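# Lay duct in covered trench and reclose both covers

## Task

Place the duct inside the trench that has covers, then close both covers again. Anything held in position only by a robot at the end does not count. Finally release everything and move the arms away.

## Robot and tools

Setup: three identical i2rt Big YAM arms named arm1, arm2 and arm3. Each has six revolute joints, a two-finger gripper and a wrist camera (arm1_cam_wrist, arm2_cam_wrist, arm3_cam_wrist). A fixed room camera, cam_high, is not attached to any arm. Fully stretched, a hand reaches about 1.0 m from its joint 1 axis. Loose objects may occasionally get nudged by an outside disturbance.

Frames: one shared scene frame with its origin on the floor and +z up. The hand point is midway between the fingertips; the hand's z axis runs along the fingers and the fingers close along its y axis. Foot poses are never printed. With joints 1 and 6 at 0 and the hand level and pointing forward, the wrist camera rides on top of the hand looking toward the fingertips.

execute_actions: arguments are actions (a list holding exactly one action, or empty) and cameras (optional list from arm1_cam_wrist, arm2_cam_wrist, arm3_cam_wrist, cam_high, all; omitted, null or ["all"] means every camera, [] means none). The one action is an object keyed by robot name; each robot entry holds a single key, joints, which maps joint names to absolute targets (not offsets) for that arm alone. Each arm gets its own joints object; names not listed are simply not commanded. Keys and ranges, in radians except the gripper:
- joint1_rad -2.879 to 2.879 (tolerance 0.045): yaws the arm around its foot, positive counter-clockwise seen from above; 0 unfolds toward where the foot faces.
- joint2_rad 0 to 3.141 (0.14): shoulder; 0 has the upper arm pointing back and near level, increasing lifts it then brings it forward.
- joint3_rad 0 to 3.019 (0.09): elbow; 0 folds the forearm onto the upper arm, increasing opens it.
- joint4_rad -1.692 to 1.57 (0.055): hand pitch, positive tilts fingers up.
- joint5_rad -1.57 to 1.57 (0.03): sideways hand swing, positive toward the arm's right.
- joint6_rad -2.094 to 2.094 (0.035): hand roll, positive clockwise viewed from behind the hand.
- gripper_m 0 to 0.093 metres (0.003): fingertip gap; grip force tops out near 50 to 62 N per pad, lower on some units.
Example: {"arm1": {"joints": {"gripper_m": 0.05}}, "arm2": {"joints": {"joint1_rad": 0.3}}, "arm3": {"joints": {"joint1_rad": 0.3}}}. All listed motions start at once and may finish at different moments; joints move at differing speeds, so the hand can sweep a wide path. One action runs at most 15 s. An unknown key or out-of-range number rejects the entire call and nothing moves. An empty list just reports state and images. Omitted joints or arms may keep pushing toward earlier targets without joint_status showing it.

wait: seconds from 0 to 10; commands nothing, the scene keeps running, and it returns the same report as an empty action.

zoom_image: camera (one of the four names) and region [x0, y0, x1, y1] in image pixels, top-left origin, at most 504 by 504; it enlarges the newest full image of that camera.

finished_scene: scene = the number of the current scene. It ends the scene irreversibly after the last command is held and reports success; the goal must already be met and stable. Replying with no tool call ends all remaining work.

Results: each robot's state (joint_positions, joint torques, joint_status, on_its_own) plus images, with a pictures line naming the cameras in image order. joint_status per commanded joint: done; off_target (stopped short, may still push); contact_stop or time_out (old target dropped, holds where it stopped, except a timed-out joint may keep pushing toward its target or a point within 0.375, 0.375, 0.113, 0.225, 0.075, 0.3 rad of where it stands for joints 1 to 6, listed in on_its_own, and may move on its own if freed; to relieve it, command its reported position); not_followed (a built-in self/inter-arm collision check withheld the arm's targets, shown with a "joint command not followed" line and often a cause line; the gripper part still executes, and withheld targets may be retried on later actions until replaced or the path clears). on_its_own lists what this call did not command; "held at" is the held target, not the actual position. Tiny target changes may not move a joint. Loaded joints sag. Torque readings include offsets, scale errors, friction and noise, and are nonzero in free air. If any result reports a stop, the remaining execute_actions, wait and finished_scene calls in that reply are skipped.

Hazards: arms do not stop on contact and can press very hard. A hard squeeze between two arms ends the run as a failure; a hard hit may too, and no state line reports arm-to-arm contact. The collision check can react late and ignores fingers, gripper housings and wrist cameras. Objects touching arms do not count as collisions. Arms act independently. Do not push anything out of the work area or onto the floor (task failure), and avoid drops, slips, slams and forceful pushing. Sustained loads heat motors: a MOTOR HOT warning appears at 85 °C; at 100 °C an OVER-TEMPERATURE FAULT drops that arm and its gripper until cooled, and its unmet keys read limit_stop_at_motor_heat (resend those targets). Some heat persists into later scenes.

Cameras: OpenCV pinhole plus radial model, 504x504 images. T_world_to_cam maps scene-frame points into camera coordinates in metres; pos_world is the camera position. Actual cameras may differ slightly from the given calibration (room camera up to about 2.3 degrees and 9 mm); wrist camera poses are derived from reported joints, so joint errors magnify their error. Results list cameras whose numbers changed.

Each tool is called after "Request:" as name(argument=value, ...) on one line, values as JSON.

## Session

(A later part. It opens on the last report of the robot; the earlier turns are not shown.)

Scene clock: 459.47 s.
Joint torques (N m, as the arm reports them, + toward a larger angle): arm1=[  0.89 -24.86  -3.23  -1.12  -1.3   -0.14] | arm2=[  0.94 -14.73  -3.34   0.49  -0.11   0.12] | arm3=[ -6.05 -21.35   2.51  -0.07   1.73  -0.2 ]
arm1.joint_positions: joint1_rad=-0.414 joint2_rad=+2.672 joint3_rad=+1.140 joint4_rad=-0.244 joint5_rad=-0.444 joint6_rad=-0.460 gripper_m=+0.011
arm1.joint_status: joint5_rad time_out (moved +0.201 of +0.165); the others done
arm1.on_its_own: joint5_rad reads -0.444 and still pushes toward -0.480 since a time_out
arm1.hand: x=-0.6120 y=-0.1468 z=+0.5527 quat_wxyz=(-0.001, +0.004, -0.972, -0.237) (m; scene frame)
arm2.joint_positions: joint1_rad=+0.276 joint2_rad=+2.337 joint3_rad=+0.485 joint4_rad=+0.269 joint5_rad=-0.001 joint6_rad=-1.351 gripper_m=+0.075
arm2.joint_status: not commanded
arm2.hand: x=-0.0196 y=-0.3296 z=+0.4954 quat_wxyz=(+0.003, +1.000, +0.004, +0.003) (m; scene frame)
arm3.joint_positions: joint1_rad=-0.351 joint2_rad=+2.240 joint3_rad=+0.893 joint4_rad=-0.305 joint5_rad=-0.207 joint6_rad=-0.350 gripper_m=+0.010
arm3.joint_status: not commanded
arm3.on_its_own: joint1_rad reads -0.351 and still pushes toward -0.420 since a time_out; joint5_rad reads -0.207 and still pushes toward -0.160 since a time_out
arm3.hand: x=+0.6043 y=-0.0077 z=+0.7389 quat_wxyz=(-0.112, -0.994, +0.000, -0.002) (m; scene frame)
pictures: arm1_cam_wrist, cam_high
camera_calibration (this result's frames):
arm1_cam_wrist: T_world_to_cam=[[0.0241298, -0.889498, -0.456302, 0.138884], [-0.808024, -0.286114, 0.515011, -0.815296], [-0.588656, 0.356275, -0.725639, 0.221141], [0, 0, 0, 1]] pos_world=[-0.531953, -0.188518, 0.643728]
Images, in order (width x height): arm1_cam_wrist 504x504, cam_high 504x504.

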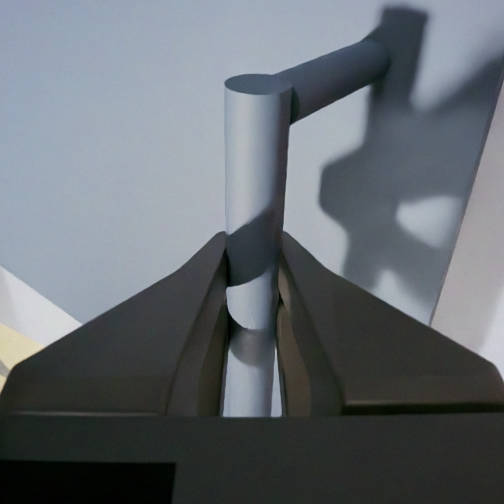

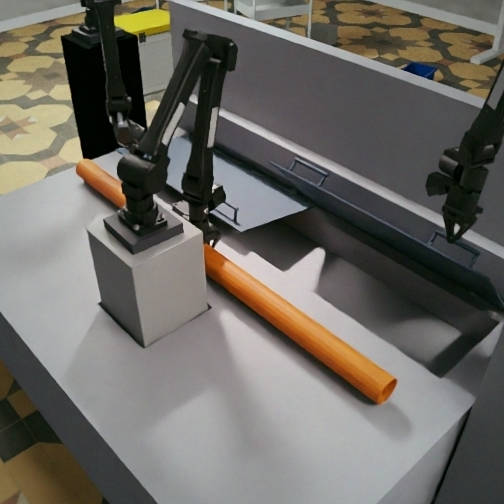

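Request:
execute_actions(actions=[{"arm1":{"joints":{"joint1_rad":-0.215,"joint2_rad":2.325,"joint3_rad":0.883,"joint4_rad":-0.134,"joint5_rad":-0.27,"joint6_rad":-0.215}}}], cameras=["cam_high","arm1_cam_wrist"])

Scene clock: 465.87 s.
Joint torques (N m, as the arm reports them, + toward a larger angle): arm1=[  1.55 -22.99  -0.36  -0.07  -1.19   0.03] | arm2=[  0.62 -14.63  -3.24   0.42  -0.12   0.11] | arm3=[ -6.16 -21.39   2.51  -0.05   1.73  -0.19]
arm1.joint_positions: joint1_rad=-0.229 joint2_rad=+2.393 joint3_rad=+0.890 joint4_rad=-0.122 joint5_rad=-0.234 joint6_rad=-0.224 gripper_m=+0.011
arm1.joint_status: joint5_rad time_out (moved +0.210 of +0.174); the others done
arm1.on_its_own: joint5_rad reads -0.234 and still pushes toward -0.270 since a time_out
arm1.hand: x=-0.6121 y=-0.1119 z=+0.6339 quat_wxyz=(+0.001, -0.001, -0.993, -0.116) (m; scene frame)
arm2.joint_positions: joint1_rad=+0.276 joint2_rad=+2.337 joint3_rad=+0.485 joint4_rad=+0.269 joint5_rad=-0.001 joint6_rad=-1.351 gripper_m=+0.075
arm2.joint_status: not commanded
arm2.hand: x=-0.0196 y=-0.3296 z=+0.4954 quat_wxyz=(+0.003, +1.000, +0.004, +0.003) (m; scene frame)
arm3.joint_positions: joint1_rad=-0.351 joint2_rad=+2.240 joint3_rad=+0.893 joint4_rad=-0.305 joint5_rad=-0.207 joint6_rad=-0.350 gripper_m=+0.010
arm3.joint_status: not commanded
arm3.on_its_own: joint1_rad reads -0.351 and still pushes toward -0.420 since a time_out; joint5_rad reads -0.207 and still pushes toward -0.160 since a time_out
arm3.hand: x=+0.6043 y=-0.0077 z=+0.7389 quat_wxyz=(-0.112, -0.994, +0.000, -0.002) (m; scene frame)
pictures: arm1_cam_wrist, cam_high
camera_calibration (this result's frames):
arm1_cam_wrist: T_world_to_cam=[[0.012552, -0.973984, -0.226268, 0.0445942], [-0.80718, -0.143428, 0.572616, -0.867204], [-0.590172, 0.175452, -0.787981, 0.285953], [0, 0, 0, 1]] pos_world=[-0.531789, -0.131118, 0.73199]
Images, in order (width x height): arm1_cam_wrist 504x504, cam_high 504x504.

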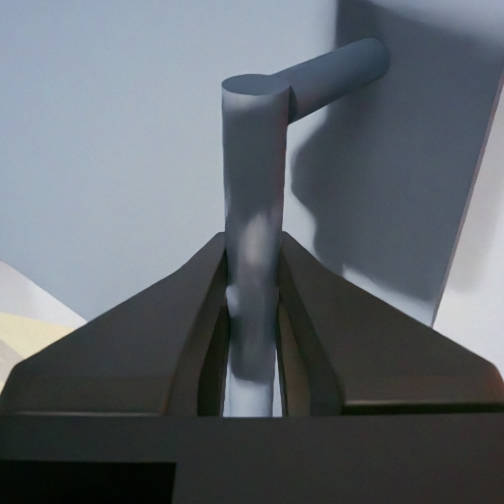

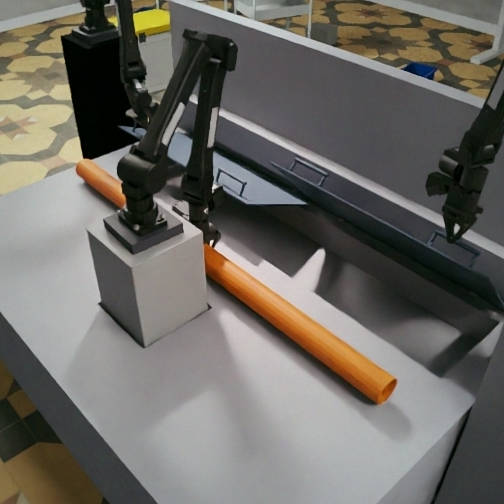

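Request:
execute_actions(actions=[{"arm1":{"joints":{"joint1_rad":-0.075,"joint2_rad":2.215,"joint3_rad":0.825,"joint4_rad":-0.15,"joint5_rad":-0.15,"joint6_rad":-0.085}}}], cameras=["cam_high","arm1_cam_wrist"])

Scene clock: 469.87 s.
Joint torques (N m, as the arm reports them, + toward a larger angle): arm1=[  3.05 -22.54   0.5    0.    -1.23   0.09] | arm2=[  0.98 -14.54  -3.18   0.49  -0.12   0.12] | arm3=[ -6.11 -21.39   2.52  -0.04   1.74  -0.2 ]
arm1.joint_positions: joint1_rad=-0.112 joint2_rad=+2.285 joint3_rad=+0.828 joint4_rad=-0.139 joint5_rad=-0.109 joint6_rad=-0.100 gripper_m=+0.011
arm1.joint_status: joint5_rad time_out (moved +0.124 of +0.084); the others done
arm1.on_its_own: joint5_rad reads -0.109 and still pushes toward -0.150 since a time_out
arm1.hand: x=-0.6117 y=-0.0908 z=+0.6652 quat_wxyz=(+0.007, -0.003, -0.999, -0.052) (m; scene frame)
arm2.joint_positions: joint1_rad=+0.276 joint2_rad=+2.337 joint3_rad=+0.485 joint4_rad=+0.269 joint5_rad=-0.001 joint6_rad=-1.351 gripper_m=+0.075
arm2.joint_status: not commanded
arm2.hand: x=-0.0196 y=-0.3296 z=+0.4954 quat_wxyz=(+0.003, +1.000, +0.004, +0.003) (m; scene frame)
arm3.joint_positions: joint1_rad=-0.351 joint2_rad=+2.240 joint3_rad=+0.893 joint4_rad=-0.305 joint5_rad=-0.207 joint6_rad=-0.350 gripper_m=+0.010
arm3.joint_status: not commanded
arm3.on_its_own: joint1_rad reads -0.351 and still pushes toward -0.420 since a time_out; joint5_rad reads -0.207 and still pushes toward -0.160 since a time_out
arm3.hand: x=+0.6043 y=-0.0077 z=+0.7389 quat_wxyz=(-0.112, -0.994, +0.000, -0.002) (m; scene frame)
pictures: arm1_cam_wrist, cam_high
camera_calibration (this result's frames):
arm1_cam_wrist: T_world_to_cam=[[0.00950084, -0.994968, -0.0997376, -0.0156854], [-0.799826, -0.0674251, 0.596433, -0.886261], [-0.600157, 0.0741061, -0.796442, 0.297444], [0, 0, 0, 1]] pos_world=[-0.530192, -0.0974051, 0.763928]
Images, in order (width x height): arm1_cam_wrist 504x504, cam_high 504x504.

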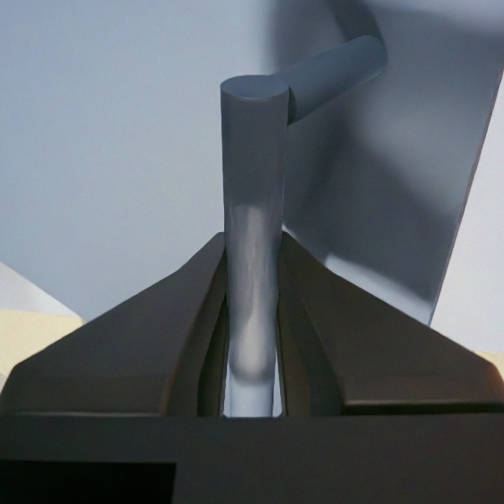

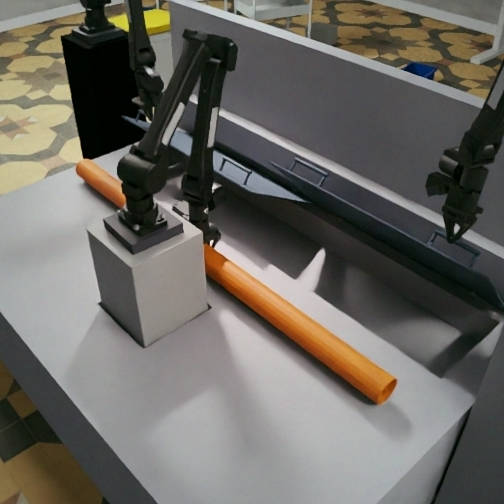

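Request:
execute_actions(actions=[{"arm1":{"joints":{"joint1_rad":0.07,"joint2_rad":2.135,"joint3_rad":0.79,"joint4_rad":-0.18,"joint5_rad":-0.03,"joint6_rad":0.04}}}], cameras=["cam_high","arm1_cam_wrist"])

Scene clock: 473.17 s.
Joint torques (N m, as the arm reports them, + toward a larger angle): arm1=[  4.3  -20.99   1.36   0.34  -1.31   0.09] | arm2=[  0.69 -14.95  -3.2    0.47  -0.09   0.1 ] | arm3=[ -6.23 -21.38   2.51  -0.09   1.74  -0.19]
arm1.joint_positions: joint1_rad=+0.013 joint2_rad=+2.192 joint3_rad=+0.789 joint4_rad=-0.176 joint5_rad=+0.015 joint6_rad=+0.028 gripper_m=+0.011
arm1.joint_status: joint1_rad time_out (moved +0.126 of +0.182); joint5_rad time_out (moved +0.125 of +0.079); the others done
arm1.on_its_own: joint1_rad reads +0.013 and still pushes toward +0.070 since a time_out; joint5_rad reads +0.015 and still pushes toward -0.030 since a time_out
arm1.hand: x=-0.6114 y=-0.0668 z=+0.6933 quat_wxyz=(+0.005, -0.003, -1.000, +0.012) (m; scene frame)
arm2.joint_positions: joint1_rad=+0.276 joint2_rad=+2.337 joint3_rad=+0.485 joint4_rad=+0.269 joint5_rad=-0.001 joint6_rad=-1.351 gripper_m=+0.075
arm2.joint_status: not commanded
arm2.hand: x=-0.0196 y=-0.3296 z=+0.4954 quat_wxyz=(+0.003, +1.000, +0.004, +0.003) (m; scene frame)
arm3.joint_positions: joint1_rad=-0.351 joint2_rad=+2.240 joint3_rad=+0.893 joint4_rad=-0.305 joint5_rad=-0.207 joint6_rad=-0.350 gripper_m=+0.010
arm3.joint_status: not commanded
arm3.on_its_own: joint1_rad reads -0.351 and still pushes toward -0.420 since a time_out; joint5_rad reads -0.207 and still pushes toward -0.160 since a time_out
arm3.hand: x=+0.6043 y=-0.0077 z=+0.7389 quat_wxyz=(-0.112, -0.994, +0.000, -0.002) (m; scene frame)
pictures: arm1_cam_wrist, cam_high
camera_calibration (this result's frames):
arm1_cam_wrist: T_world_to_cam=[[0.0103432, -0.99958, 0.0270576, -0.0767148], [-0.802684, 0.00783683, 0.596353, -0.897846], [-0.596315, -0.0278869, -0.802266, 0.31782], [0, 0, 0, 1]] pos_world=[-0.530372, -0.0607833, 0.792485]
Images, in order (width x height): arm1_cam_wrist 504x504, cam_high 504x504.

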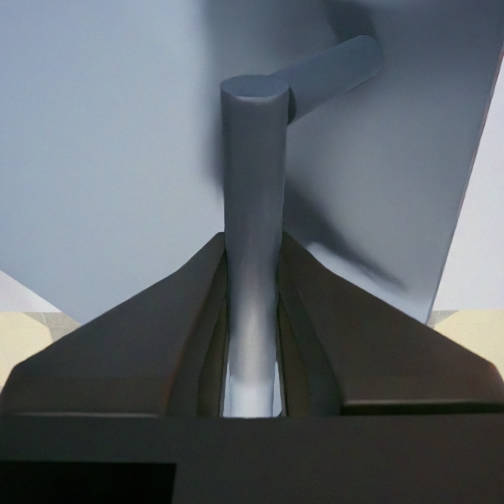

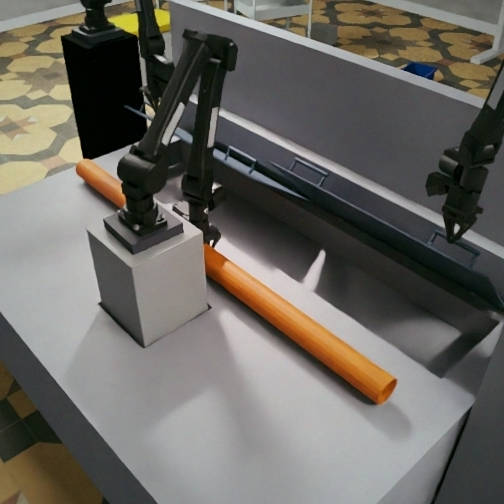

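Request:
execute_actions(actions=[{"arm1":{"joints":{"joint1_rad":0.205,"joint2_rad":2.085,"joint3_rad":0.805,"joint4_rad":-0.26,"joint5_rad":0.07,"joint6_rad":0.16}}}], cameras=["cam_high","arm1_cam_wrist"])

Scene clock: 478.93 s.
Joint torques (N m, as the arm reports them, + toward a larger angle): arm1=[  5.44 -19.7    2.81   0.76  -1.51   0.11] | arm2=[  1.03 -14.57  -3.32   0.47  -0.11   0.1 ] | arm3=[ -6.22 -21.32   2.46  -0.07   1.73  -0.2 ]
arm1.joint_positions: joint1_rad=+0.131 joint2_rad=+2.131 joint3_rad=+0.792 joint4_rad=-0.268 joint5_rad=+0.124 joint6_rad=+0.149 gripper_m=+0.011
arm1.joint_status: joint1_rad time_out (moved +0.117 of +0.192); joint5_rad time_out (moved +0.109 of +0.055); the others done
arm1.on_its_own: joint1_rad reads +0.131 and still pushes toward +0.205 since a time_out; joint5_rad reads +0.124 and still pushes toward +0.070 since a time_out
arm1.hand: x=-0.6110 y=-0.0431 z=+0.7158 quat_wxyz=(+0.009, -0.004, -0.998, +0.068) (m; scene frame)
arm2.joint_positions: joint1_rad=+0.276 joint2_rad=+2.337 joint3_rad=+0.485 joint4_rad=+0.269 joint5_rad=-0.001 joint6_rad=-1.351 gripper_m=+0.075
arm2.joint_status: not commanded
arm2.hand: x=-0.0196 y=-0.3296 z=+0.4954 quat_wxyz=(+0.003, +1.000, +0.004, +0.003) (m; scene frame)
arm3.joint_positions: joint1_rad=-0.351 joint2_rad=+2.240 joint3_rad=+0.893 joint4_rad=-0.305 joint5_rad=-0.207 joint6_rad=-0.350 gripper_m=+0.010
arm3.joint_status: not commanded
arm3.on_its_own: joint1_rad reads -0.351 and still pushes toward -0.420 since a time_out; joint5_rad reads -0.207 and still pushes toward -0.160 since a time_out
arm3.hand: x=+0.6043 y=-0.0077 z=+0.7389 quat_wxyz=(-0.112, -0.994, +0.000, -0.002) (m; scene frame)
pictures: arm1_cam_wrist, cam_high
camera_calibration (this result's frames):
arm1_cam_wrist: T_world_to_cam=[[0.00991059, -0.990218, 0.139178, -0.133786], [-0.797184, 0.0761995, 0.598908, -0.906608], [-0.603655, -0.116886, -0.788631, 0.318732], [0, 0, 0, 1]] pos_world=[-0.529004, -0.0261389, 0.812956]
Images, in order (width x height): arm1_cam_wrist 504x504, cam_high 504x504.

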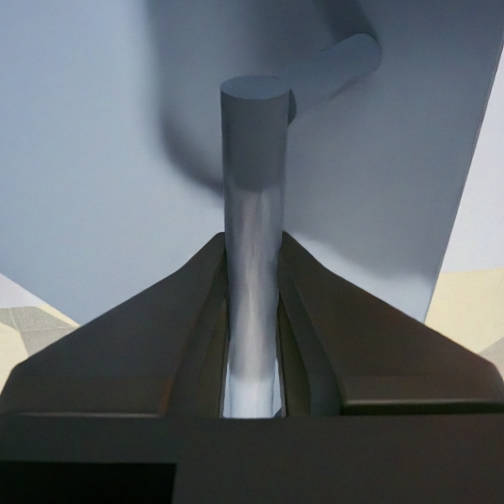

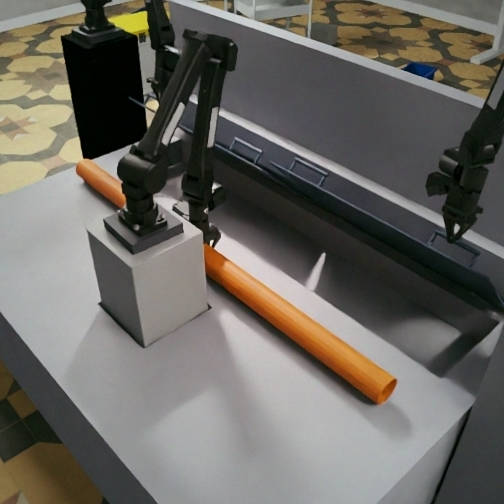

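Request:
execute_actions(actions=[{"arm1":{"joints":{"joint1_rad":0.33,"joint2_rad":2.06,"joint3_rad":0.82,"joint4_rad":-0.34,"joint5_rad":0.16,"joint6_rad":0.27}}}], cameras=["cam_high","arm1_cam_wrist"])

Request:
zoom_image(camera="cam_high", region=[200, 150, 504, 410])

Scene clock: 483.07 s.
Joint torques (N m, as the arm reports them, + toward a larger angle): arm1=[  6.09 -17.34   4.     0.48  -1.62   0.05] | arm2=[  1.18 -14.55  -3.2    0.47  -0.11   0.11] | arm3=[ -6.06 -21.35   2.53  -0.1    1.72  -0.2 ]
arm1.joint_positions: joint1_rad=+0.247 joint2_rad=+2.082 joint3_rad=+0.799 joint4_rad=-0.343 joint5_rad=+0.220 joint6_rad=+0.265 gripper_m=+0.011
arm1.joint_status: joint1_rad time_out (moved +0.116 of +0.199); joint5_rad time_out (moved +0.095 of +0.036); the others done
arm1.on_its_own: joint1_rad reads +0.247 and still pushes toward +0.330 since a time_out; joint5_rad reads +0.220 and still pushes toward +0.160 since a time_out
arm1.hand: x=-0.6111 y=-0.0167 z=+0.7364 quat_wxyz=(-0.001, -0.001, -0.993, +0.117) (m; scene frame)
arm2.joint_positions: joint1_rad=+0.276 joint2_rad=+2.337 joint3_rad=+0.485 joint4_rad=+0.269 joint5_rad=-0.001 joint6_rad=-1.351 gripper_m=+0.075
arm2.joint_status: not commanded
arm2.hand: x=-0.0196 y=-0.3296 z=+0.4954 quat_wxyz=(+0.003, +1.000, +0.004, +0.003) (m; scene frame)
arm3.joint_positions: joint1_rad=-0.351 joint2_rad=+2.240 joint3_rad=+0.893 joint4_rad=-0.305 joint5_rad=-0.207 joint6_rad=-0.350 gripper_m=+0.010
arm3.joint_status: not commanded
arm3.on_its_own: joint1_rad reads -0.351 and still pushes toward -0.420 since a time_out; joint5_rad reads -0.207 and still pushes toward -0.160 since a time_out
arm3.hand: x=+0.6043 y=-0.0077 z=+0.7389 quat_wxyz=(-0.112, -0.994, +0.000, -0.002) (m; scene frame)
pictures: arm1_cam_wrist, cam_high
camera_calibration (this result's frames):
arm1_cam_wrist: T_world_to_cam=[[0.0127598, -0.971682, 0.235947, -0.179671], [-0.809425, 0.128506, 0.572991, -0.908568], [-0.587085, -0.198292, -0.784864, 0.343931], [0, 0, 0, 1]] pos_world=[-0.531208, 0.0103717, 0.832932]
Images, in order (width x height): arm1_cam_wrist 504x504, cam_high 504x504.

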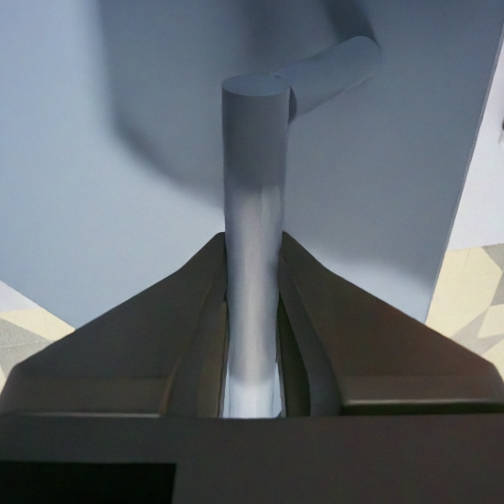

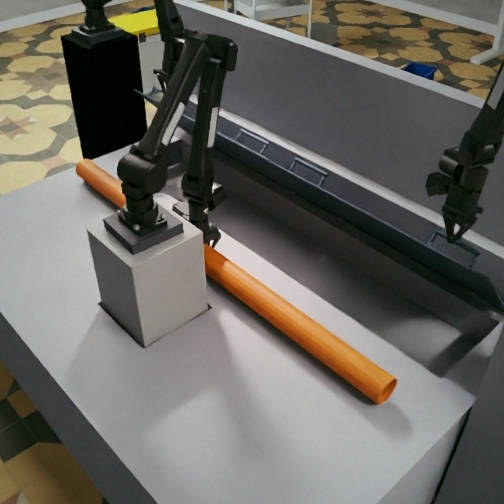

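Region (200, 150, 504, 410) of cam_high's 504x504 image, scaled by 1.658, with more detail than that image has; it fills the top 431 rows of this view, and the rest is white.

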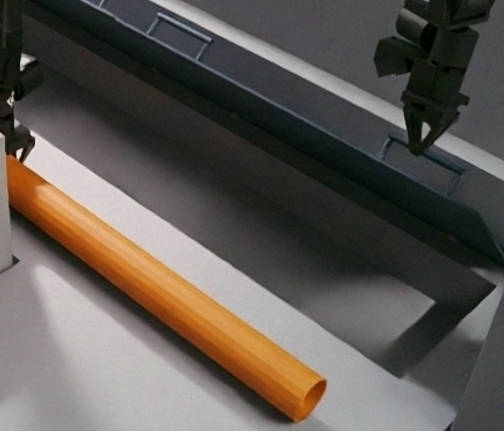

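Request:
zoom_image(camera="cam_high", region=[380, 270, 504, 394])

Request:
zoom_image(camera="cam_high", region=[110, 100, 260, 250])

Region (380, 270, 504, 394) of cam_high's 504x504 image, scaled by 4.065, with more detail than that image has.

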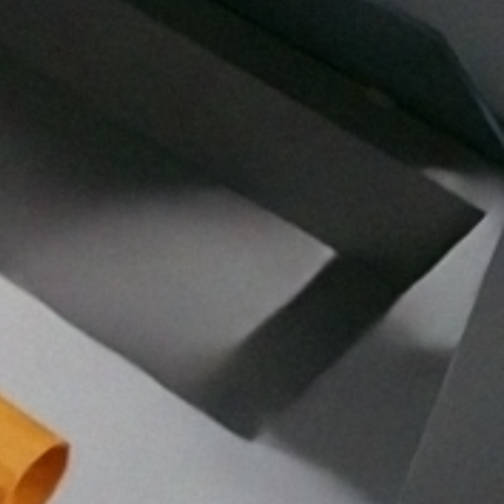

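Region (110, 100, 260, 250) of cam_high's 504x504 image, scaled by 3.360, with more detail than that image has.

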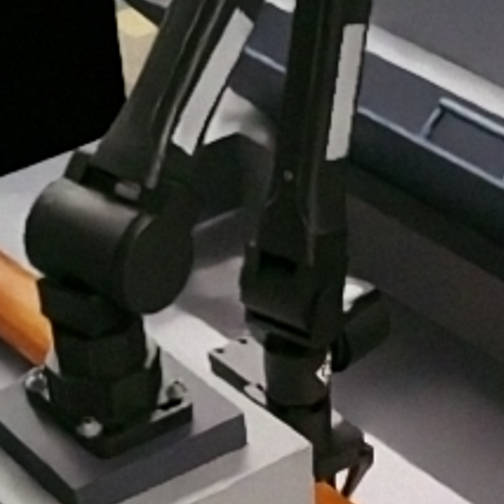

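Request:
execute_actions(actions=[{"arm2":{"joints":{"joint1_rad":0.25,"joint2_rad":2.17,"joint3_rad":0.48,"joint4_rad":0.14,"joint6_rad":-1.375}}}], cameras=[])

Request:
execute_actions(actions=[{"arm2":{"joints":{"joint1_rad":0.19,"joint2_rad":2.04,"joint3_rad":0.60,"joint4_rad":-0.12,"joint6_rad":-1.43}}}], cameras=["cam_high"])

Scene clock: 513.37 s.
Joint torques (N m, as the arm reports them, + toward a larger angle): arm1=[  6.04 -17.44   4.     0.51  -1.63   0.04] | arm2=[ -0.19 -14.91  -1.9   -0.55  -0.11  -0.01] | arm3=[ -6.11 -21.35   2.55  -0.09   1.73  -0.19]
arm1.joint_positions: joint1_rad=+0.247 joint2_rad=+2.082 joint3_rad=+0.799 joint4_rad=-0.343 joint5_rad=+0.220 joint6_rad=+0.265 gripper_m=+0.011
arm1.joint_status: not commanded
arm1.on_its_own: joint1_rad reads +0.247 and still pushes toward +0.330 since a time_out; joint5_rad reads +0.220 and still pushes toward +0.160 since a time_out
arm1.hand: x=-0.6111 y=-0.0167 z=+0.7364 quat_wxyz=(-0.001, -0.001, -0.993, +0.117) (m; scene frame)
arm2.joint_positions: joint1_rad=+0.257 joint2_rad=+2.218 joint3_rad=+0.495 joint4_rad=+0.155 joint5_rad=-0.001 joint6_rad=-1.369 gripper_m=+0.075
arm2.joint_status: all done
arm2.hand: x=-0.0200 y=-0.3065 z=+0.5204 quat_wxyz=(-0.005, +1.000, +0.003, +0.001) (m; scene frame)
arm3.joint_positions: joint1_rad=-0.351 joint2_rad=+2.240 joint3_rad=+0.893 joint4_rad=-0.305 joint5_rad=-0.207 joint6_rad=-0.350 gripper_m=+0.010
arm3.joint_status: not commanded
arm3.on_its_own: joint1_rad reads -0.351 and still pushes toward -0.420 since a time_out; joint5_rad reads -0.207 and still pushes toward -0.160 since a time_out
arm3.hand: x=+0.6043 y=-0.0077 z=+0.7389 quat_wxyz=(-0.112, -0.994, +0.000, -0.002) (m; scene frame)
pictures: none
No camera images: the call's "cameras" was empty. Leave "cameras" out to get every camera's image.

Scene clock: 514.67 s.
Joint torques (N m, as the arm reports them, + toward a larger angle): arm1=[  5.97 -17.39   3.97   0.51  -1.62   0.05] | arm2=[  0.22 -15.47   1.28  -0.4   -0.07  -0.02] | arm3=[ -5.98 -21.42   2.53  -0.1    1.73  -0.2 ]
arm1.joint_positions: joint1_rad=+0.247 joint2_rad=+2.082 joint3_rad=+0.799 joint4_rad=-0.343 joint5_rad=+0.220 joint6_rad=+0.265 gripper_m=+0.011
arm1.joint_status: not commanded
arm1.on_its_own: joint1_rad reads +0.247 and still pushes toward +0.330 since a time_out; joint5_rad reads +0.220 and still pushes toward +0.160 since a time_out
arm1.hand: x=-0.6111 y=-0.0167 z=+0.7364 quat_wxyz=(-0.001, -0.001, -0.993, +0.117) (m; scene frame)
arm2.joint_positions: joint1_rad=+0.191 joint2_rad=+2.086 joint3_rad=+0.593 joint4_rad=-0.108 joint5_rad=+0.000 joint6_rad=-1.424 gripper_m=+0.075
arm2.joint_status: all done
arm2.hand: x=-0.0102 y=-0.2622 z=+0.5524 quat_wxyz=(+0.012, +1.000, -0.002, +0.004) (m; scene frame)
arm3.joint_positions: joint1_rad=-0.351 joint2_rad=+2.240 joint3_rad=+0.893 joint4_rad=-0.305 joint5_rad=-0.207 joint6_rad=-0.350 gripper_m=+0.010
arm3.joint_status: not commanded
arm3.on_its_own: joint1_rad reads -0.351 and still pushes toward -0.420 since a time_out; joint5_rad reads -0.207 and still pushes toward -0.160 since a time_out
arm3.hand: x=+0.6043 y=-0.0077 z=+0.7389 quat_wxyz=(-0.112, -0.994, +0.000, -0.002) (m; scene frame)
pictures: cam_high
Images, in order (width x height): cam_high 504x504.

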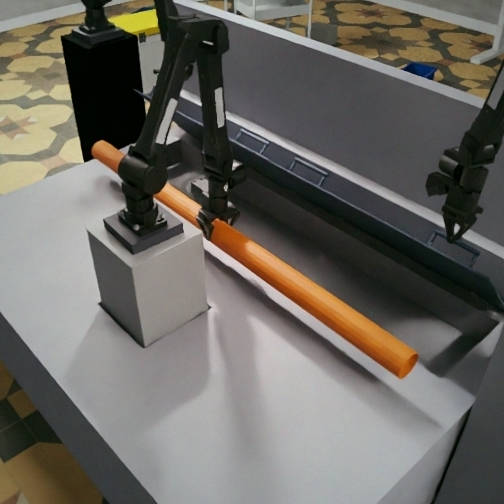

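Request:
execute_actions(actions=[{"arm2":{"joints":{"joint1_rad":0.115,"joint2_rad":2.205,"joint3_rad":1.085,"joint4_rad":-0.42,"joint6_rad":-1.503}}}], cameras=["cam_high","arm2_cam_wrist"])

Scene clock: 517.40 s.
Joint torques (N m, as the arm reports them, + toward a larger angle): arm1=[  5.37 -16.5    4.08   0.88  -1.5   -0.02] | arm2=[  0.94 -21.97   7.28  -0.73  -0.13  -0.04] | arm3=[ -4.63 -19.95   2.66   0.45   1.46  -0.12]
arm1.joint_positions: joint1_rad=+0.258 joint2_rad=+2.073 joint3_rad=+0.799 joint4_rad=-0.351 joint5_rad=+0.216 joint6_rad=+0.272 gripper_m=+0.011
arm1.joint_status: not commanded
arm1.on_its_own: joint1_rad reads +0.258 and still pushes toward +0.330 since a time_out; joint5_rad reads +0.216 and still pushes toward +0.160 since a time_out
arm1.hand: x=-0.6110 y=-0.0119 z=+0.7394 quat_wxyz=(-0.002, +0.000, -0.993, +0.115) (m; scene frame)
arm2.joint_positions: joint1_rad=+0.114 joint2_rad=+2.278 joint3_rad=+1.002 joint4_rad=-0.408 joint5_rad=+0.000 joint6_rad=-1.497 gripper_m=+0.075
arm2.joint_status: all done
arm2.hand: x=+0.0048 y=-0.1463 z=+0.5179 quat_wxyz=(+0.053, +0.999, -0.004, +0.005) (m; scene frame)
arm3.joint_positions: joint1_rad=-0.367 joint2_rad=+2.224 joint3_rad=+0.893 joint4_rad=-0.316 joint5_rad=-0.200 joint6_rad=-0.359 gripper_m=+0.010
arm3.joint_status: not commanded
arm3.on_its_own: joint1_rad reads -0.367 and still pushes toward -0.420 since a time_out; joint5_rad reads -0.200 and still pushes toward -0.160 since a time_out
arm3.hand: x=+0.6038 y=+0.0002 z=+0.7444 quat_wxyz=(-0.108, -0.994, +0.003, +0.000) (m; scene frame)
pictures: arm2_cam_wrist, cam_high
camera_calibration (this result's frames):
arm2_cam_wrist: T_world_to_cam=[[0.00952238, 0.991597, -0.129017, 0.209296], [0.810338, 0.0679438, 0.58201, -0.287125], [0.585885, -0.11009, -0.802882, 0.520577], [0, 0, 0, 1]] pos_world=[-0.0743228, -0.130719, 0.612074]
Images, in order (width x height): arm2_cam_wrist 504x504, cam_high 504x504.

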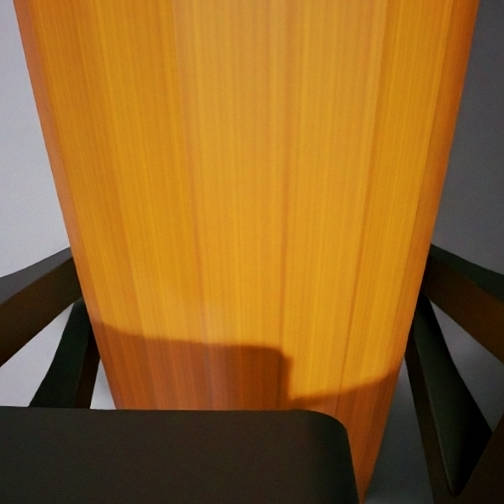

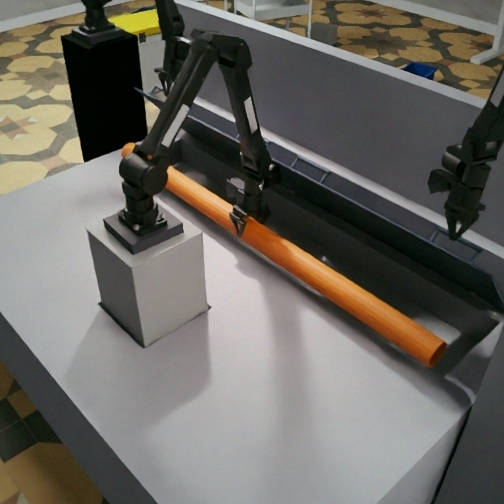

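Request:
zoom_image(camera="cam_high", region=[190, 100, 340, 250])

Region (190, 100, 340, 250) of cam_high's 504x504 image, scaled by 3.360, with more detail than that image has.

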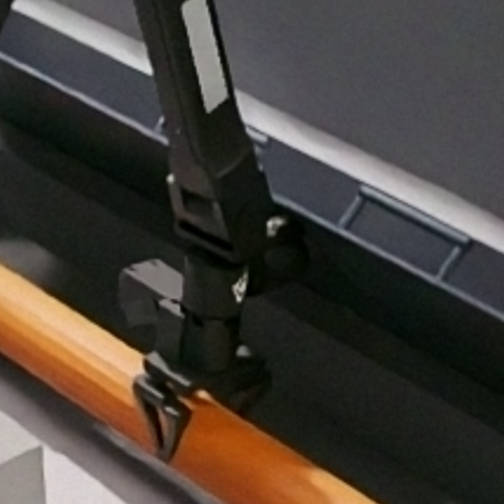

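Request:
execute_actions(actions=[{"arm2":{"joints":{"joint1_rad":0.122,"joint2_rad":2.245,"joint3_rad":0.70,"joint4_rad":0.53,"joint5_rad":0.037,"joint6_rad":-1.506}},"arm1":{"joints":{"joint1_rad":0.40,"joint2_rad":2.045,"joint3_rad":0.83,"joint4_rad":-0.38,"joint5_rad":0.17,"joint6_rad":0.33}},"arm3":{"joints":{"joint1_rad":-0.50,"joint2_rad":2.185,"joint3_rad":0.92,"joint4_rad":-0.36,"joint5_rad":-0.17,"joint6_rad":-0.42}}}])

Scene clock: 548.53 s.
Joint torques (N m, as the arm reports them, + toward a larger angle): arm1=[  7.26 -16.57   4.57   0.34  -2.11   0.09] | arm2=[  1.52 -19.12   1.15   2.48   0.04   0.07] | arm3=[ -7.91 -19.97   2.76  -0.28   2.53  -0.14]
arm1.joint_positions: joint1_rad=+0.299 joint2_rad=+2.060 joint3_rad=+0.805 joint4_rad=-0.379 joint5_rad=+0.245 joint6_rad=+0.319 gripper_m=+0.011
arm1.joint_status: joint1_rad time_out (moved +0.042 of +0.142); joint5_rad time_out (moved +0.029 of -0.046); the others done
arm1.on_its_own: joint1_rad reads +0.299 and still pushes toward +0.400 since a time_out; joint5_rad reads +0.245 and still pushes toward +0.170 since a time_out
arm1.hand: x=-0.6117 y=-0.0014 z=+0.7459 quat_wxyz=(-0.007, -0.001, -0.992, +0.130) (m; scene frame)
arm2.joint_positions: joint1_rad=+0.114 joint2_rad=+2.309 joint3_rad=+0.686 joint4_rad=+0.487 joint5_rad=+0.034 joint6_rad=-1.504 gripper_m=+0.075
arm2.joint_status: all done
arm2.hand: x=+0.0099 y=-0.1382 z=+0.5140 quat_wxyz=(-0.220, +0.976, -0.003, +0.004) (m; scene frame)
arm3.joint_positions: joint1_rad=-0.411 joint2_rad=+2.214 joint3_rad=+0.903 joint4_rad=-0.352 joint5_rad=-0.236 joint6_rad=-0.406 gripper_m=+0.010
arm3.joint_status: joint1_rad time_out (moved -0.044 of -0.133); joint5_rad time_out (moved -0.036 of +0.030); the others done
arm3.on_its_own: joint1_rad reads -0.411 and still pushes toward -0.500 since a time_out; joint5_rad reads -0.236 and still pushes toward -0.170 since a time_out
arm3.hand: x=+0.6051 y=+0.0114 z=+0.7507 quat_wxyz=(-0.127, -0.992, +0.004, +0.005) (m; scene frame)
pictures: arm1_cam_wrist, arm2_cam_wrist, arm3_cam_wrist, cam_high
camera_calibration (this result's frames):
arm1_cam_wrist: T_world_to_cam=[[0.0110495, -0.9652, 0.261278, -0.187048], [-0.816265, 0.142219, 0.559898, -0.910824], [-0.577572, -0.219459, -0.786288, 0.36092], [0, 0, 0, 1]] pos_world=[-0.532949, 0.0282052, 0.842627]
arm2_cam_wrist: T_world_to_cam=[[0.00506148, 0.913337, 0.407172, -0.0856331], [0.81106, -0.241927, 0.53259, -0.306951], [0.584941, 0.327545, -0.741996, 0.544548], [0, 0, 0, 1]] pos_world=[-0.0691391, -0.174412, 0.602399]
arm3_cam_wrist: T_world_to_cam=[[-0.00322331, 0.969592, -0.244707, 0.17776], [0.826693, 0.140268, 0.544889, -0.906712], [0.562644, -0.200541, -0.802007, 0.38452], [0, 0, 0, 1]] pos_world=[0.533797, 0.0319396, 0.845944]
Images, in order (width x height): arm1_cam_wrist 504x504, arm2_cam_wrist 504x504, arm3_cam_wrist 504x504, cam_high 504x504.

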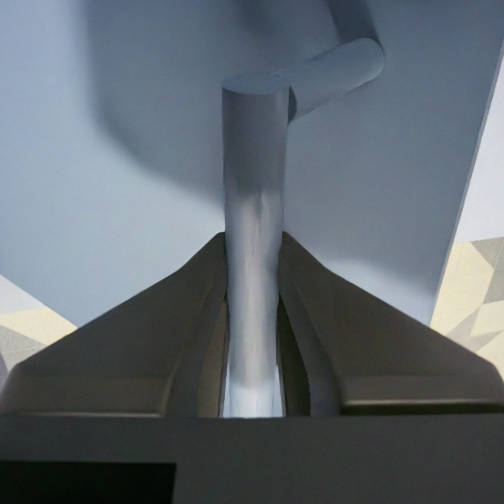

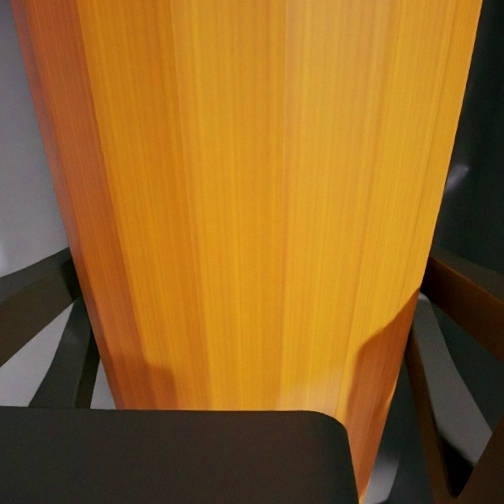

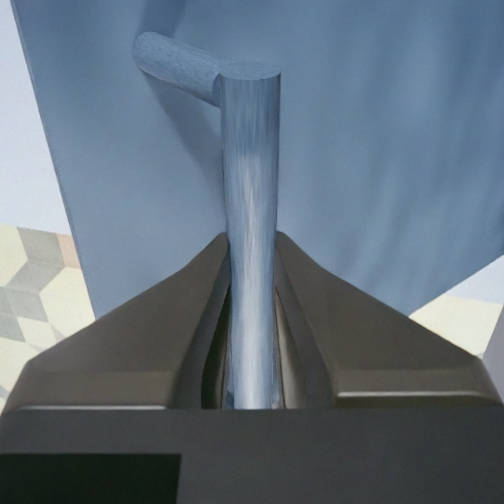

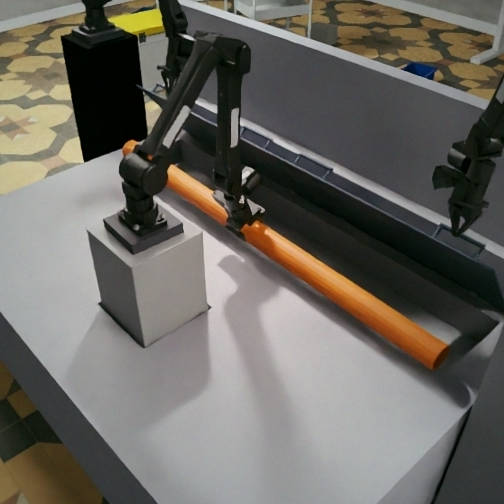

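Request:
execute_actions(actions=[{"arm2":{"joints":{"joint1_rad":0.102,"joint2_rad":2.262,"joint3_rad":0.95,"joint4_rad":0.335,"joint5_rad":0.025,"joint6_rad":-1.52}}}], cameras=["cam_high"])

Scene clock: 557.00 s.
Joint torques (N m, as the arm reports them, + toward a larger angle): arm1=[  7.11 -16.54   4.54   0.32  -2.08   0.08] | arm2=[ -0.01 -21.98   3.46   1.54  -0.18   0.  ] | arm3=[ -7.65 -19.71   2.78  -0.18   2.41  -0.13]
arm1.joint_positions: joint1_rad=+0.301 joint2_rad=+2.059 joint3_rad=+0.805 joint4_rad=-0.380 joint5_rad=+0.244 joint6_rad=+0.320 gripper_m=+0.011
arm1.joint_status: not commanded
arm1.on_its_own: joint1_rad reads +0.301 and still pushes toward +0.400 since a time_out; joint5_rad reads +0.244 and still pushes toward +0.170 since a time_out
arm1.hand: x=-0.6116 y=-0.0007 z=+0.7464 quat_wxyz=(-0.007, -0.001, -0.992, +0.129) (m; scene frame)
arm2.joint_positions: joint1_rad=+0.111 joint2_rad=+2.324 joint3_rad=+0.923 joint4_rad=+0.314 joint5_rad=+0.027 joint6_rad=-1.511 gripper_m=+0.075
arm2.joint_status: all done
arm2.hand: x=+0.0039 y=-0.0401 z=+0.5200 quat_wxyz=(-0.243, +0.970, -0.002, +0.000) (m; scene frame)
arm3.joint_positions: joint1_rad=-0.413 joint2_rad=+2.212 joint3_rad=+0.903 joint4_rad=-0.354 joint5_rad=-0.233 joint6_rad=-0.407 gripper_m=+0.010
arm3.joint_status: not commanded
arm3.on_its_own: joint1_rad reads -0.413 and still pushes toward -0.500 since a time_out; joint5_rad reads -0.233 and still pushes toward -0.170 since a time_out
arm3.hand: x=+0.6051 y=+0.0125 z=+0.7514 quat_wxyz=(-0.126, -0.992, +0.003, +0.005) (m; scene frame)
pictures: cam_high
Images, in order (width x height): cam_high 504x504.

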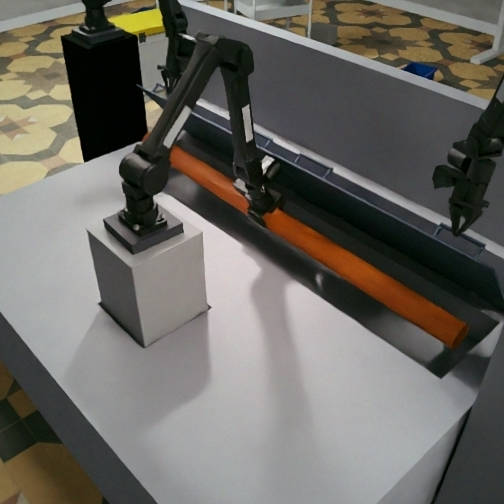

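Request:
zoom_image(camera="cam_high", region=[400, 280, 504, 384])

Request:
zoom_image(camera="cam_high", region=[120, 90, 220, 190])

Region (400, 280, 504, 384) of cam_high's 504x504 image, scaled by 4.846, with more detail than that image has.

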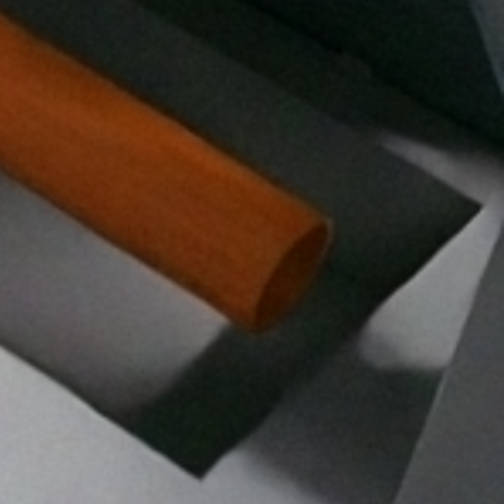

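Region (120, 90, 220, 190) of cam_high's 504x504 image, scaled by 5.040, with more detail than that image has.

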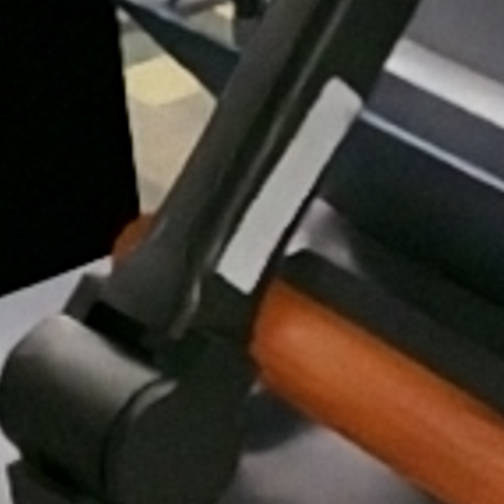

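Request:
execute_actions(actions=[{"arm2":{"joints":{"joint1_rad":0.135,"joint2_rad":2.37,"joint3_rad":1.03,"joint4_rad":0.365,"joint5_rad":0.035,"joint6_rad":-1.50}}}], cameras=[])

Request:
execute_actions(actions=[{"arm2":{"joints":{"joint2_rad":2.47,"joint3_rad":1.095,"joint4_rad":0.40}}}], cameras=["cam_high"])

Scene clock: 574.83 s.
Joint torques (N m, as the arm reports them, + toward a larger angle): arm1=[  7.17 -16.55   4.55   0.36  -2.07   0.08] | arm2=[  1.1  -23.09   3.46   2.8    0.15   0.12] | arm3=[ -7.73 -19.74   2.76  -0.21   2.4   -0.13]
arm1.joint_positions: joint1_rad=+0.301 joint2_rad=+2.059 joint3_rad=+0.805 joint4_rad=-0.380 joint5_rad=+0.244 joint6_rad=+0.320 gripper_m=+0.011
arm1.joint_status: not commanded
arm1.on_its_own: joint1_rad reads +0.301 and still pushes toward +0.400 since a time_out; joint5_rad reads +0.244 and still pushes toward +0.170 since a time_out
arm1.hand: x=-0.6116 y=-0.0007 z=+0.7464 quat_wxyz=(-0.007, -0.001, -0.992, +0.129) (m; scene frame)
arm2.joint_positions: joint1_rad=+0.130 joint2_rad=+2.444 joint3_rad=+0.998 joint4_rad=+0.314 joint5_rad=+0.030 joint6_rad=-1.502 gripper_m=+0.075
arm2.joint_status: all done
arm2.hand: x=-0.0052 y=-0.0412 z=+0.4744 quat_wxyz=(-0.222, +0.975, +0.004, +0.000) (m; scene frame)
arm3.joint_positions: joint1_rad=-0.413 joint2_rad=+2.212 joint3_rad=+0.903 joint4_rad=-0.354 joint5_rad=-0.233 joint6_rad=-0.407 gripper_m=+0.010
arm3.joint_status: not commanded
arm3.on_its_own: joint1_rad reads -0.413 and still pushes toward -0.500 since a time_out; joint5_rad reads -0.233 and still pushes toward -0.170 since a time_out
arm3.hand: x=+0.6051 y=+0.0125 z=+0.7514 quat_wxyz=(-0.126, -0.992, +0.003, +0.005) (m; scene frame)
pictures: none
No camera images: the call's "cameras" was empty. Leave "cameras" out to get every camera's image.

Scene clock: 576.67 s.
Joint torques (N m, as the arm reports them, + toward a larger angle): arm1=[  7.14 -16.58   4.55   0.35  -2.08   0.09] | arm2=[  1.25 -23.32   2.86   3.01   0.06   0.11] | arm3=[ -7.69 -19.88   2.81  -0.16   2.41  -0.13]
arm1.joint_positions: joint1_rad=+0.301 joint2_rad=+2.059 joint3_rad=+0.805 joint4_rad=-0.380 joint5_rad=+0.244 joint6_rad=+0.320 gripper_m=+0.011
arm1.joint_status: not commanded
arm1.on_its_own: joint1_rad reads +0.301 and still pushes toward +0.400 since a time_out; joint5_rad reads +0.244 and still pushes toward +0.170 since a time_out
arm1.hand: x=-0.6116 y=-0.0007 z=+0.7464 quat_wxyz=(-0.007, -0.001, -0.992, +0.129) (m; scene frame)
arm2.joint_positions: joint1_rad=+0.130 joint2_rad=+2.538 joint3_rad=+1.070 joint4_rad=+0.344 joint5_rad=+0.031 joint6_rad=-1.502 gripper_m=+0.075
arm2.joint_status: joint4_rad time_out (moved +0.029 of +0.086); the others done
arm2.on_its_own: joint4_rad reads +0.344 and still pushes toward +0.400 since a time_out
arm2.hand: x=-0.0056 y=-0.0317 z=+0.4419 quat_wxyz=(-0.225, +0.974, +0.003, +0.000) (m; scene frame)
arm3.joint_positions: joint1_rad=-0.413 joint2_rad=+2.212 joint3_rad=+0.903 joint4_rad=-0.354 joint5_rad=-0.233 joint6_rad=-0.407 gripper_m=+0.010
arm3.joint_status: not commanded
arm3.on_its_own: joint1_rad reads -0.413 and still pushes toward -0.500 since a time_out; joint5_rad reads -0.233 and still pushes toward -0.170 since a time_out
arm3.hand: x=+0.6051 y=+0.0125 z=+0.7514 quat_wxyz=(-0.126, -0.992, +0.003, +0.005) (m; scene frame)
pictures: cam_high
Images, in order (width x height): cam_high 504x504.

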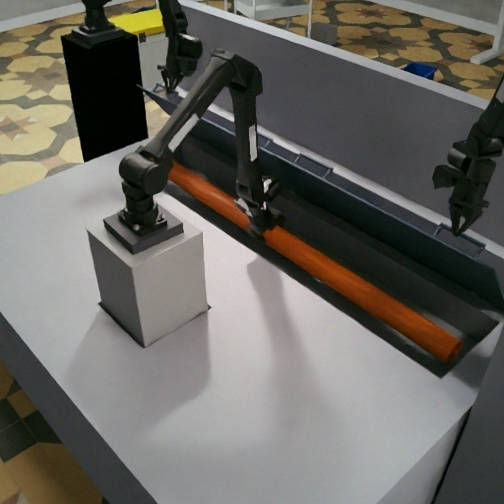

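Request:
execute_actions(actions=[{"arm2":{"joints":{"joint2_rad":2.57,"joint3_rad":1.165,"joint4_rad":0.43}}}], cameras=["cam_high"])

Scene clock: 584.23 s.
Joint torques (N m, as the arm reports them, + toward a larger angle): arm1=[  7.06 -16.46   4.52   0.33  -2.09   0.08] | arm2=[  1.2  -24.25   2.66   2.97   0.08   0.13] | arm3=[ -7.77 -19.82   2.81  -0.19   2.4   -0.14]
arm1.joint_positions: joint1_rad=+0.301 joint2_rad=+2.059 joint3_rad=+0.805 joint4_rad=-0.380 joint5_rad=+0.244 joint6_rad=+0.320 gripper_m=+0.011
arm1.joint_status: not commanded
arm1.on_its_own: joint1_rad reads +0.301 and still pushes toward +0.400 since a time_out; joint5_rad reads +0.244 and still pushes toward +0.170 since a time_out
arm1.hand: x=-0.6116 y=-0.0007 z=+0.7464 quat_wxyz=(-0.007, -0.001, -0.992, +0.129) (m; scene frame)
arm2.joint_positions: joint1_rad=+0.130 joint2_rad=+2.640 joint3_rad=+1.141 joint4_rad=+0.373 joint5_rad=+0.031 joint6_rad=-1.502 gripper_m=+0.075
arm2.joint_status: joint4_rad time_out (moved +0.029 of +0.086); the others done
arm2.on_its_own: joint4_rad reads +0.373 and still pushes toward +0.430 since a time_out
arm2.hand: x=-0.0057 y=-0.0294 z=+0.4039 quat_wxyz=(-0.224, +0.975, +0.003, +0.000) (m; scene frame)
arm3.joint_positions: joint1_rad=-0.413 joint2_rad=+2.212 joint3_rad=+0.903 joint4_rad=-0.354 joint5_rad=-0.233 joint6_rad=-0.407 gripper_m=+0.010
arm3.joint_status: not commanded
arm3.on_its_own: joint1_rad reads -0.413 and still pushes toward -0.500 since a time_out; joint5_rad reads -0.233 and still pushes toward -0.170 since a time_out
arm3.hand: x=+0.6051 y=+0.0125 z=+0.7514 quat_wxyz=(-0.126, -0.992, +0.003, +0.005) (m; scene frame)
pictures: cam_high
Images, in order (width x height): cam_high 504x504.

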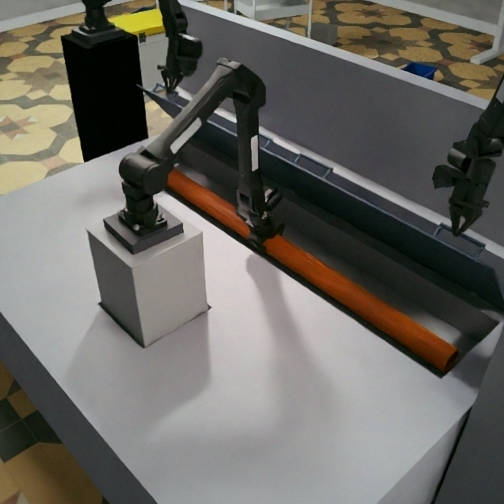

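Request:
execute_actions(actions=[{"arm2":{"joints":{"joint2_rad":2.635,"joint3_rad":1.205}}}], cameras=["cam_high","arm2_cam_wrist"])

Scene clock: 586.37 s.
Joint torques (N m, as the arm reports them, + toward a larger angle): arm1=[  7.15 -16.58   4.53   0.34  -2.08   0.09] | arm2=[  0.88 -22.95   2.45   3.1    0.05   0.11] | arm3=[ -7.7  -19.76   2.79  -0.16   2.41  -0.13]
arm1.joint_positions: joint1_rad=+0.301 joint2_rad=+2.059 joint3_rad=+0.805 joint4_rad=-0.380 joint5_rad=+0.244 joint6_rad=+0.320 gripper_m=+0.011
arm1.joint_status: not commanded
arm1.on_its_own: joint1_rad reads +0.301 and still pushes toward +0.400 since a time_out; joint5_rad reads +0.244 and still pushes toward +0.170 since a time_out
arm1.hand: x=-0.6116 y=-0.0007 z=+0.7464 quat_wxyz=(-0.007, -0.001, -0.992, +0.129) (m; scene frame)
arm2.joint_positions: joint1_rad=+0.130 joint2_rad=+2.695 joint3_rad=+1.182 joint4_rad=+0.374 joint5_rad=+0.031 joint6_rad=-1.503 gripper_m=+0.075
arm2.joint_status: all done
arm2.on_its_own: joint4_rad reads +0.374 and still pushes toward +0.430 since a time_out
arm2.hand: x=-0.0054 y=-0.0313 z=+0.3820 quat_wxyz=(-0.218, +0.976, +0.004, +0.001) (m; scene frame)
arm3.joint_positions: joint1_rad=-0.413 joint2_rad=+2.212 joint3_rad=+0.903 joint4_rad=-0.354 joint5_rad=-0.233 joint6_rad=-0.407 gripper_m=+0.010
arm3.joint_status: not commanded
arm3.on_its_own: joint1_rad reads -0.413 and still pushes toward -0.500 since a time_out; joint5_rad reads -0.233 and still pushes toward -0.170 since a time_out
arm3.hand: x=+0.6051 y=+0.0125 z=+0.7514 quat_wxyz=(-0.126, -0.992, +0.003, +0.005) (m; scene frame)
pictures: arm2_cam_wrist, cam_high
camera_calibration (this result's frames):
arm2_cam_wrist: T_world_to_cam=[[-0.00825576, 0.914794, 0.403836, -0.128226], [0.816193, -0.227155, 0.531252, -0.197334], [0.57772, 0.333994, -0.744774, 0.421801], [0, 0, 0, 1]] pos_world=[-0.0836786, -0.0684036, 0.470763]
Images, in order (width x height): arm2_cam_wrist 504x504, cam_high 504x504.

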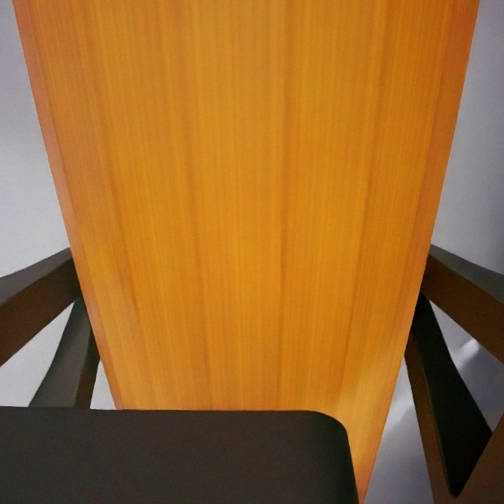

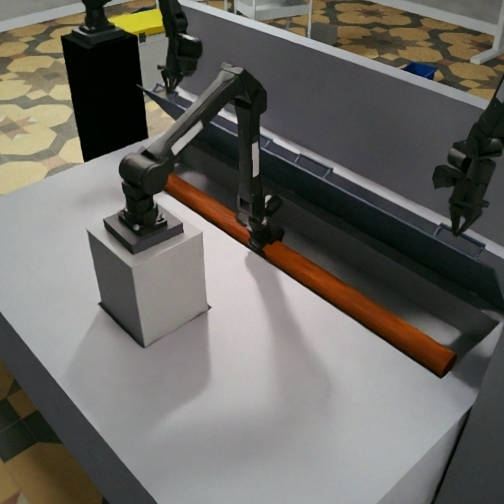

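Request:
execute_actions(actions=[{"arm2":{"joints":{"joint2_rad":2.685,"joint3_rad":1.225}}}], cameras=["cam_high"])

Scene clock: 587.73 s.
Joint torques (N m, as the arm reports them, + toward a larger angle): arm1=[  7.02 -16.47   4.53   0.34  -2.08   0.08] | arm2=[  1.18 -18.9    3.55   3.02   0.04   0.13] | arm3=[ -7.72 -19.8    2.74  -0.17   2.42  -0.13]
arm1.joint_positions: joint1_rad=+0.301 joint2_rad=+2.059 joint3_rad=+0.805 joint4_rad=-0.380 joint5_rad=+0.244 joint6_rad=+0.320 gripper_m=+0.011
arm1.joint_status: not commanded
arm1.on_its_own: joint1_rad reads +0.301 and still pushes toward +0.400 since a time_out; joint5_rad reads +0.244 and still pushes toward +0.170 since a time_out
arm1.hand: x=-0.6116 y=-0.0007 z=+0.7464 quat_wxyz=(-0.007, -0.001, -0.992, +0.129) (m; scene frame)
arm2.joint_positions: joint1_rad=+0.130 joint2_rad=+2.699 joint3_rad=+1.184 joint4_rad=+0.375 joint5_rad=+0.031 joint6_rad=-1.503 gripper_m=+0.075
arm2.joint_status: all done
arm2.hand: x=-0.0054 y=-0.0317 z=+0.3805 quat_wxyz=(-0.218, +0.976, +0.004, +0.001) (m; scene frame)
arm3.joint_positions: joint1_rad=-0.413 joint2_rad=+2.212 joint3_rad=+0.903 joint4_rad=-0.354 joint5_rad=-0.233 joint6_rad=-0.407 gripper_m=+0.010
arm3.joint_status: not commanded
arm3.on_its_own: joint1_rad reads -0.413 and still pushes toward -0.500 since a time_out; joint5_rad reads -0.233 and still pushes toward -0.170 since a time_out
arm3.hand: x=+0.6051 y=+0.0125 z=+0.7514 quat_wxyz=(-0.126, -0.992, +0.003, +0.005) (m; scene frame)
pictures: cam_high
Images, in order (width x height): cam_high 504x504.

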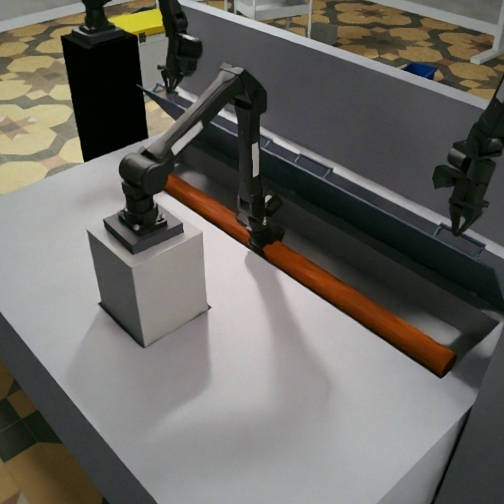

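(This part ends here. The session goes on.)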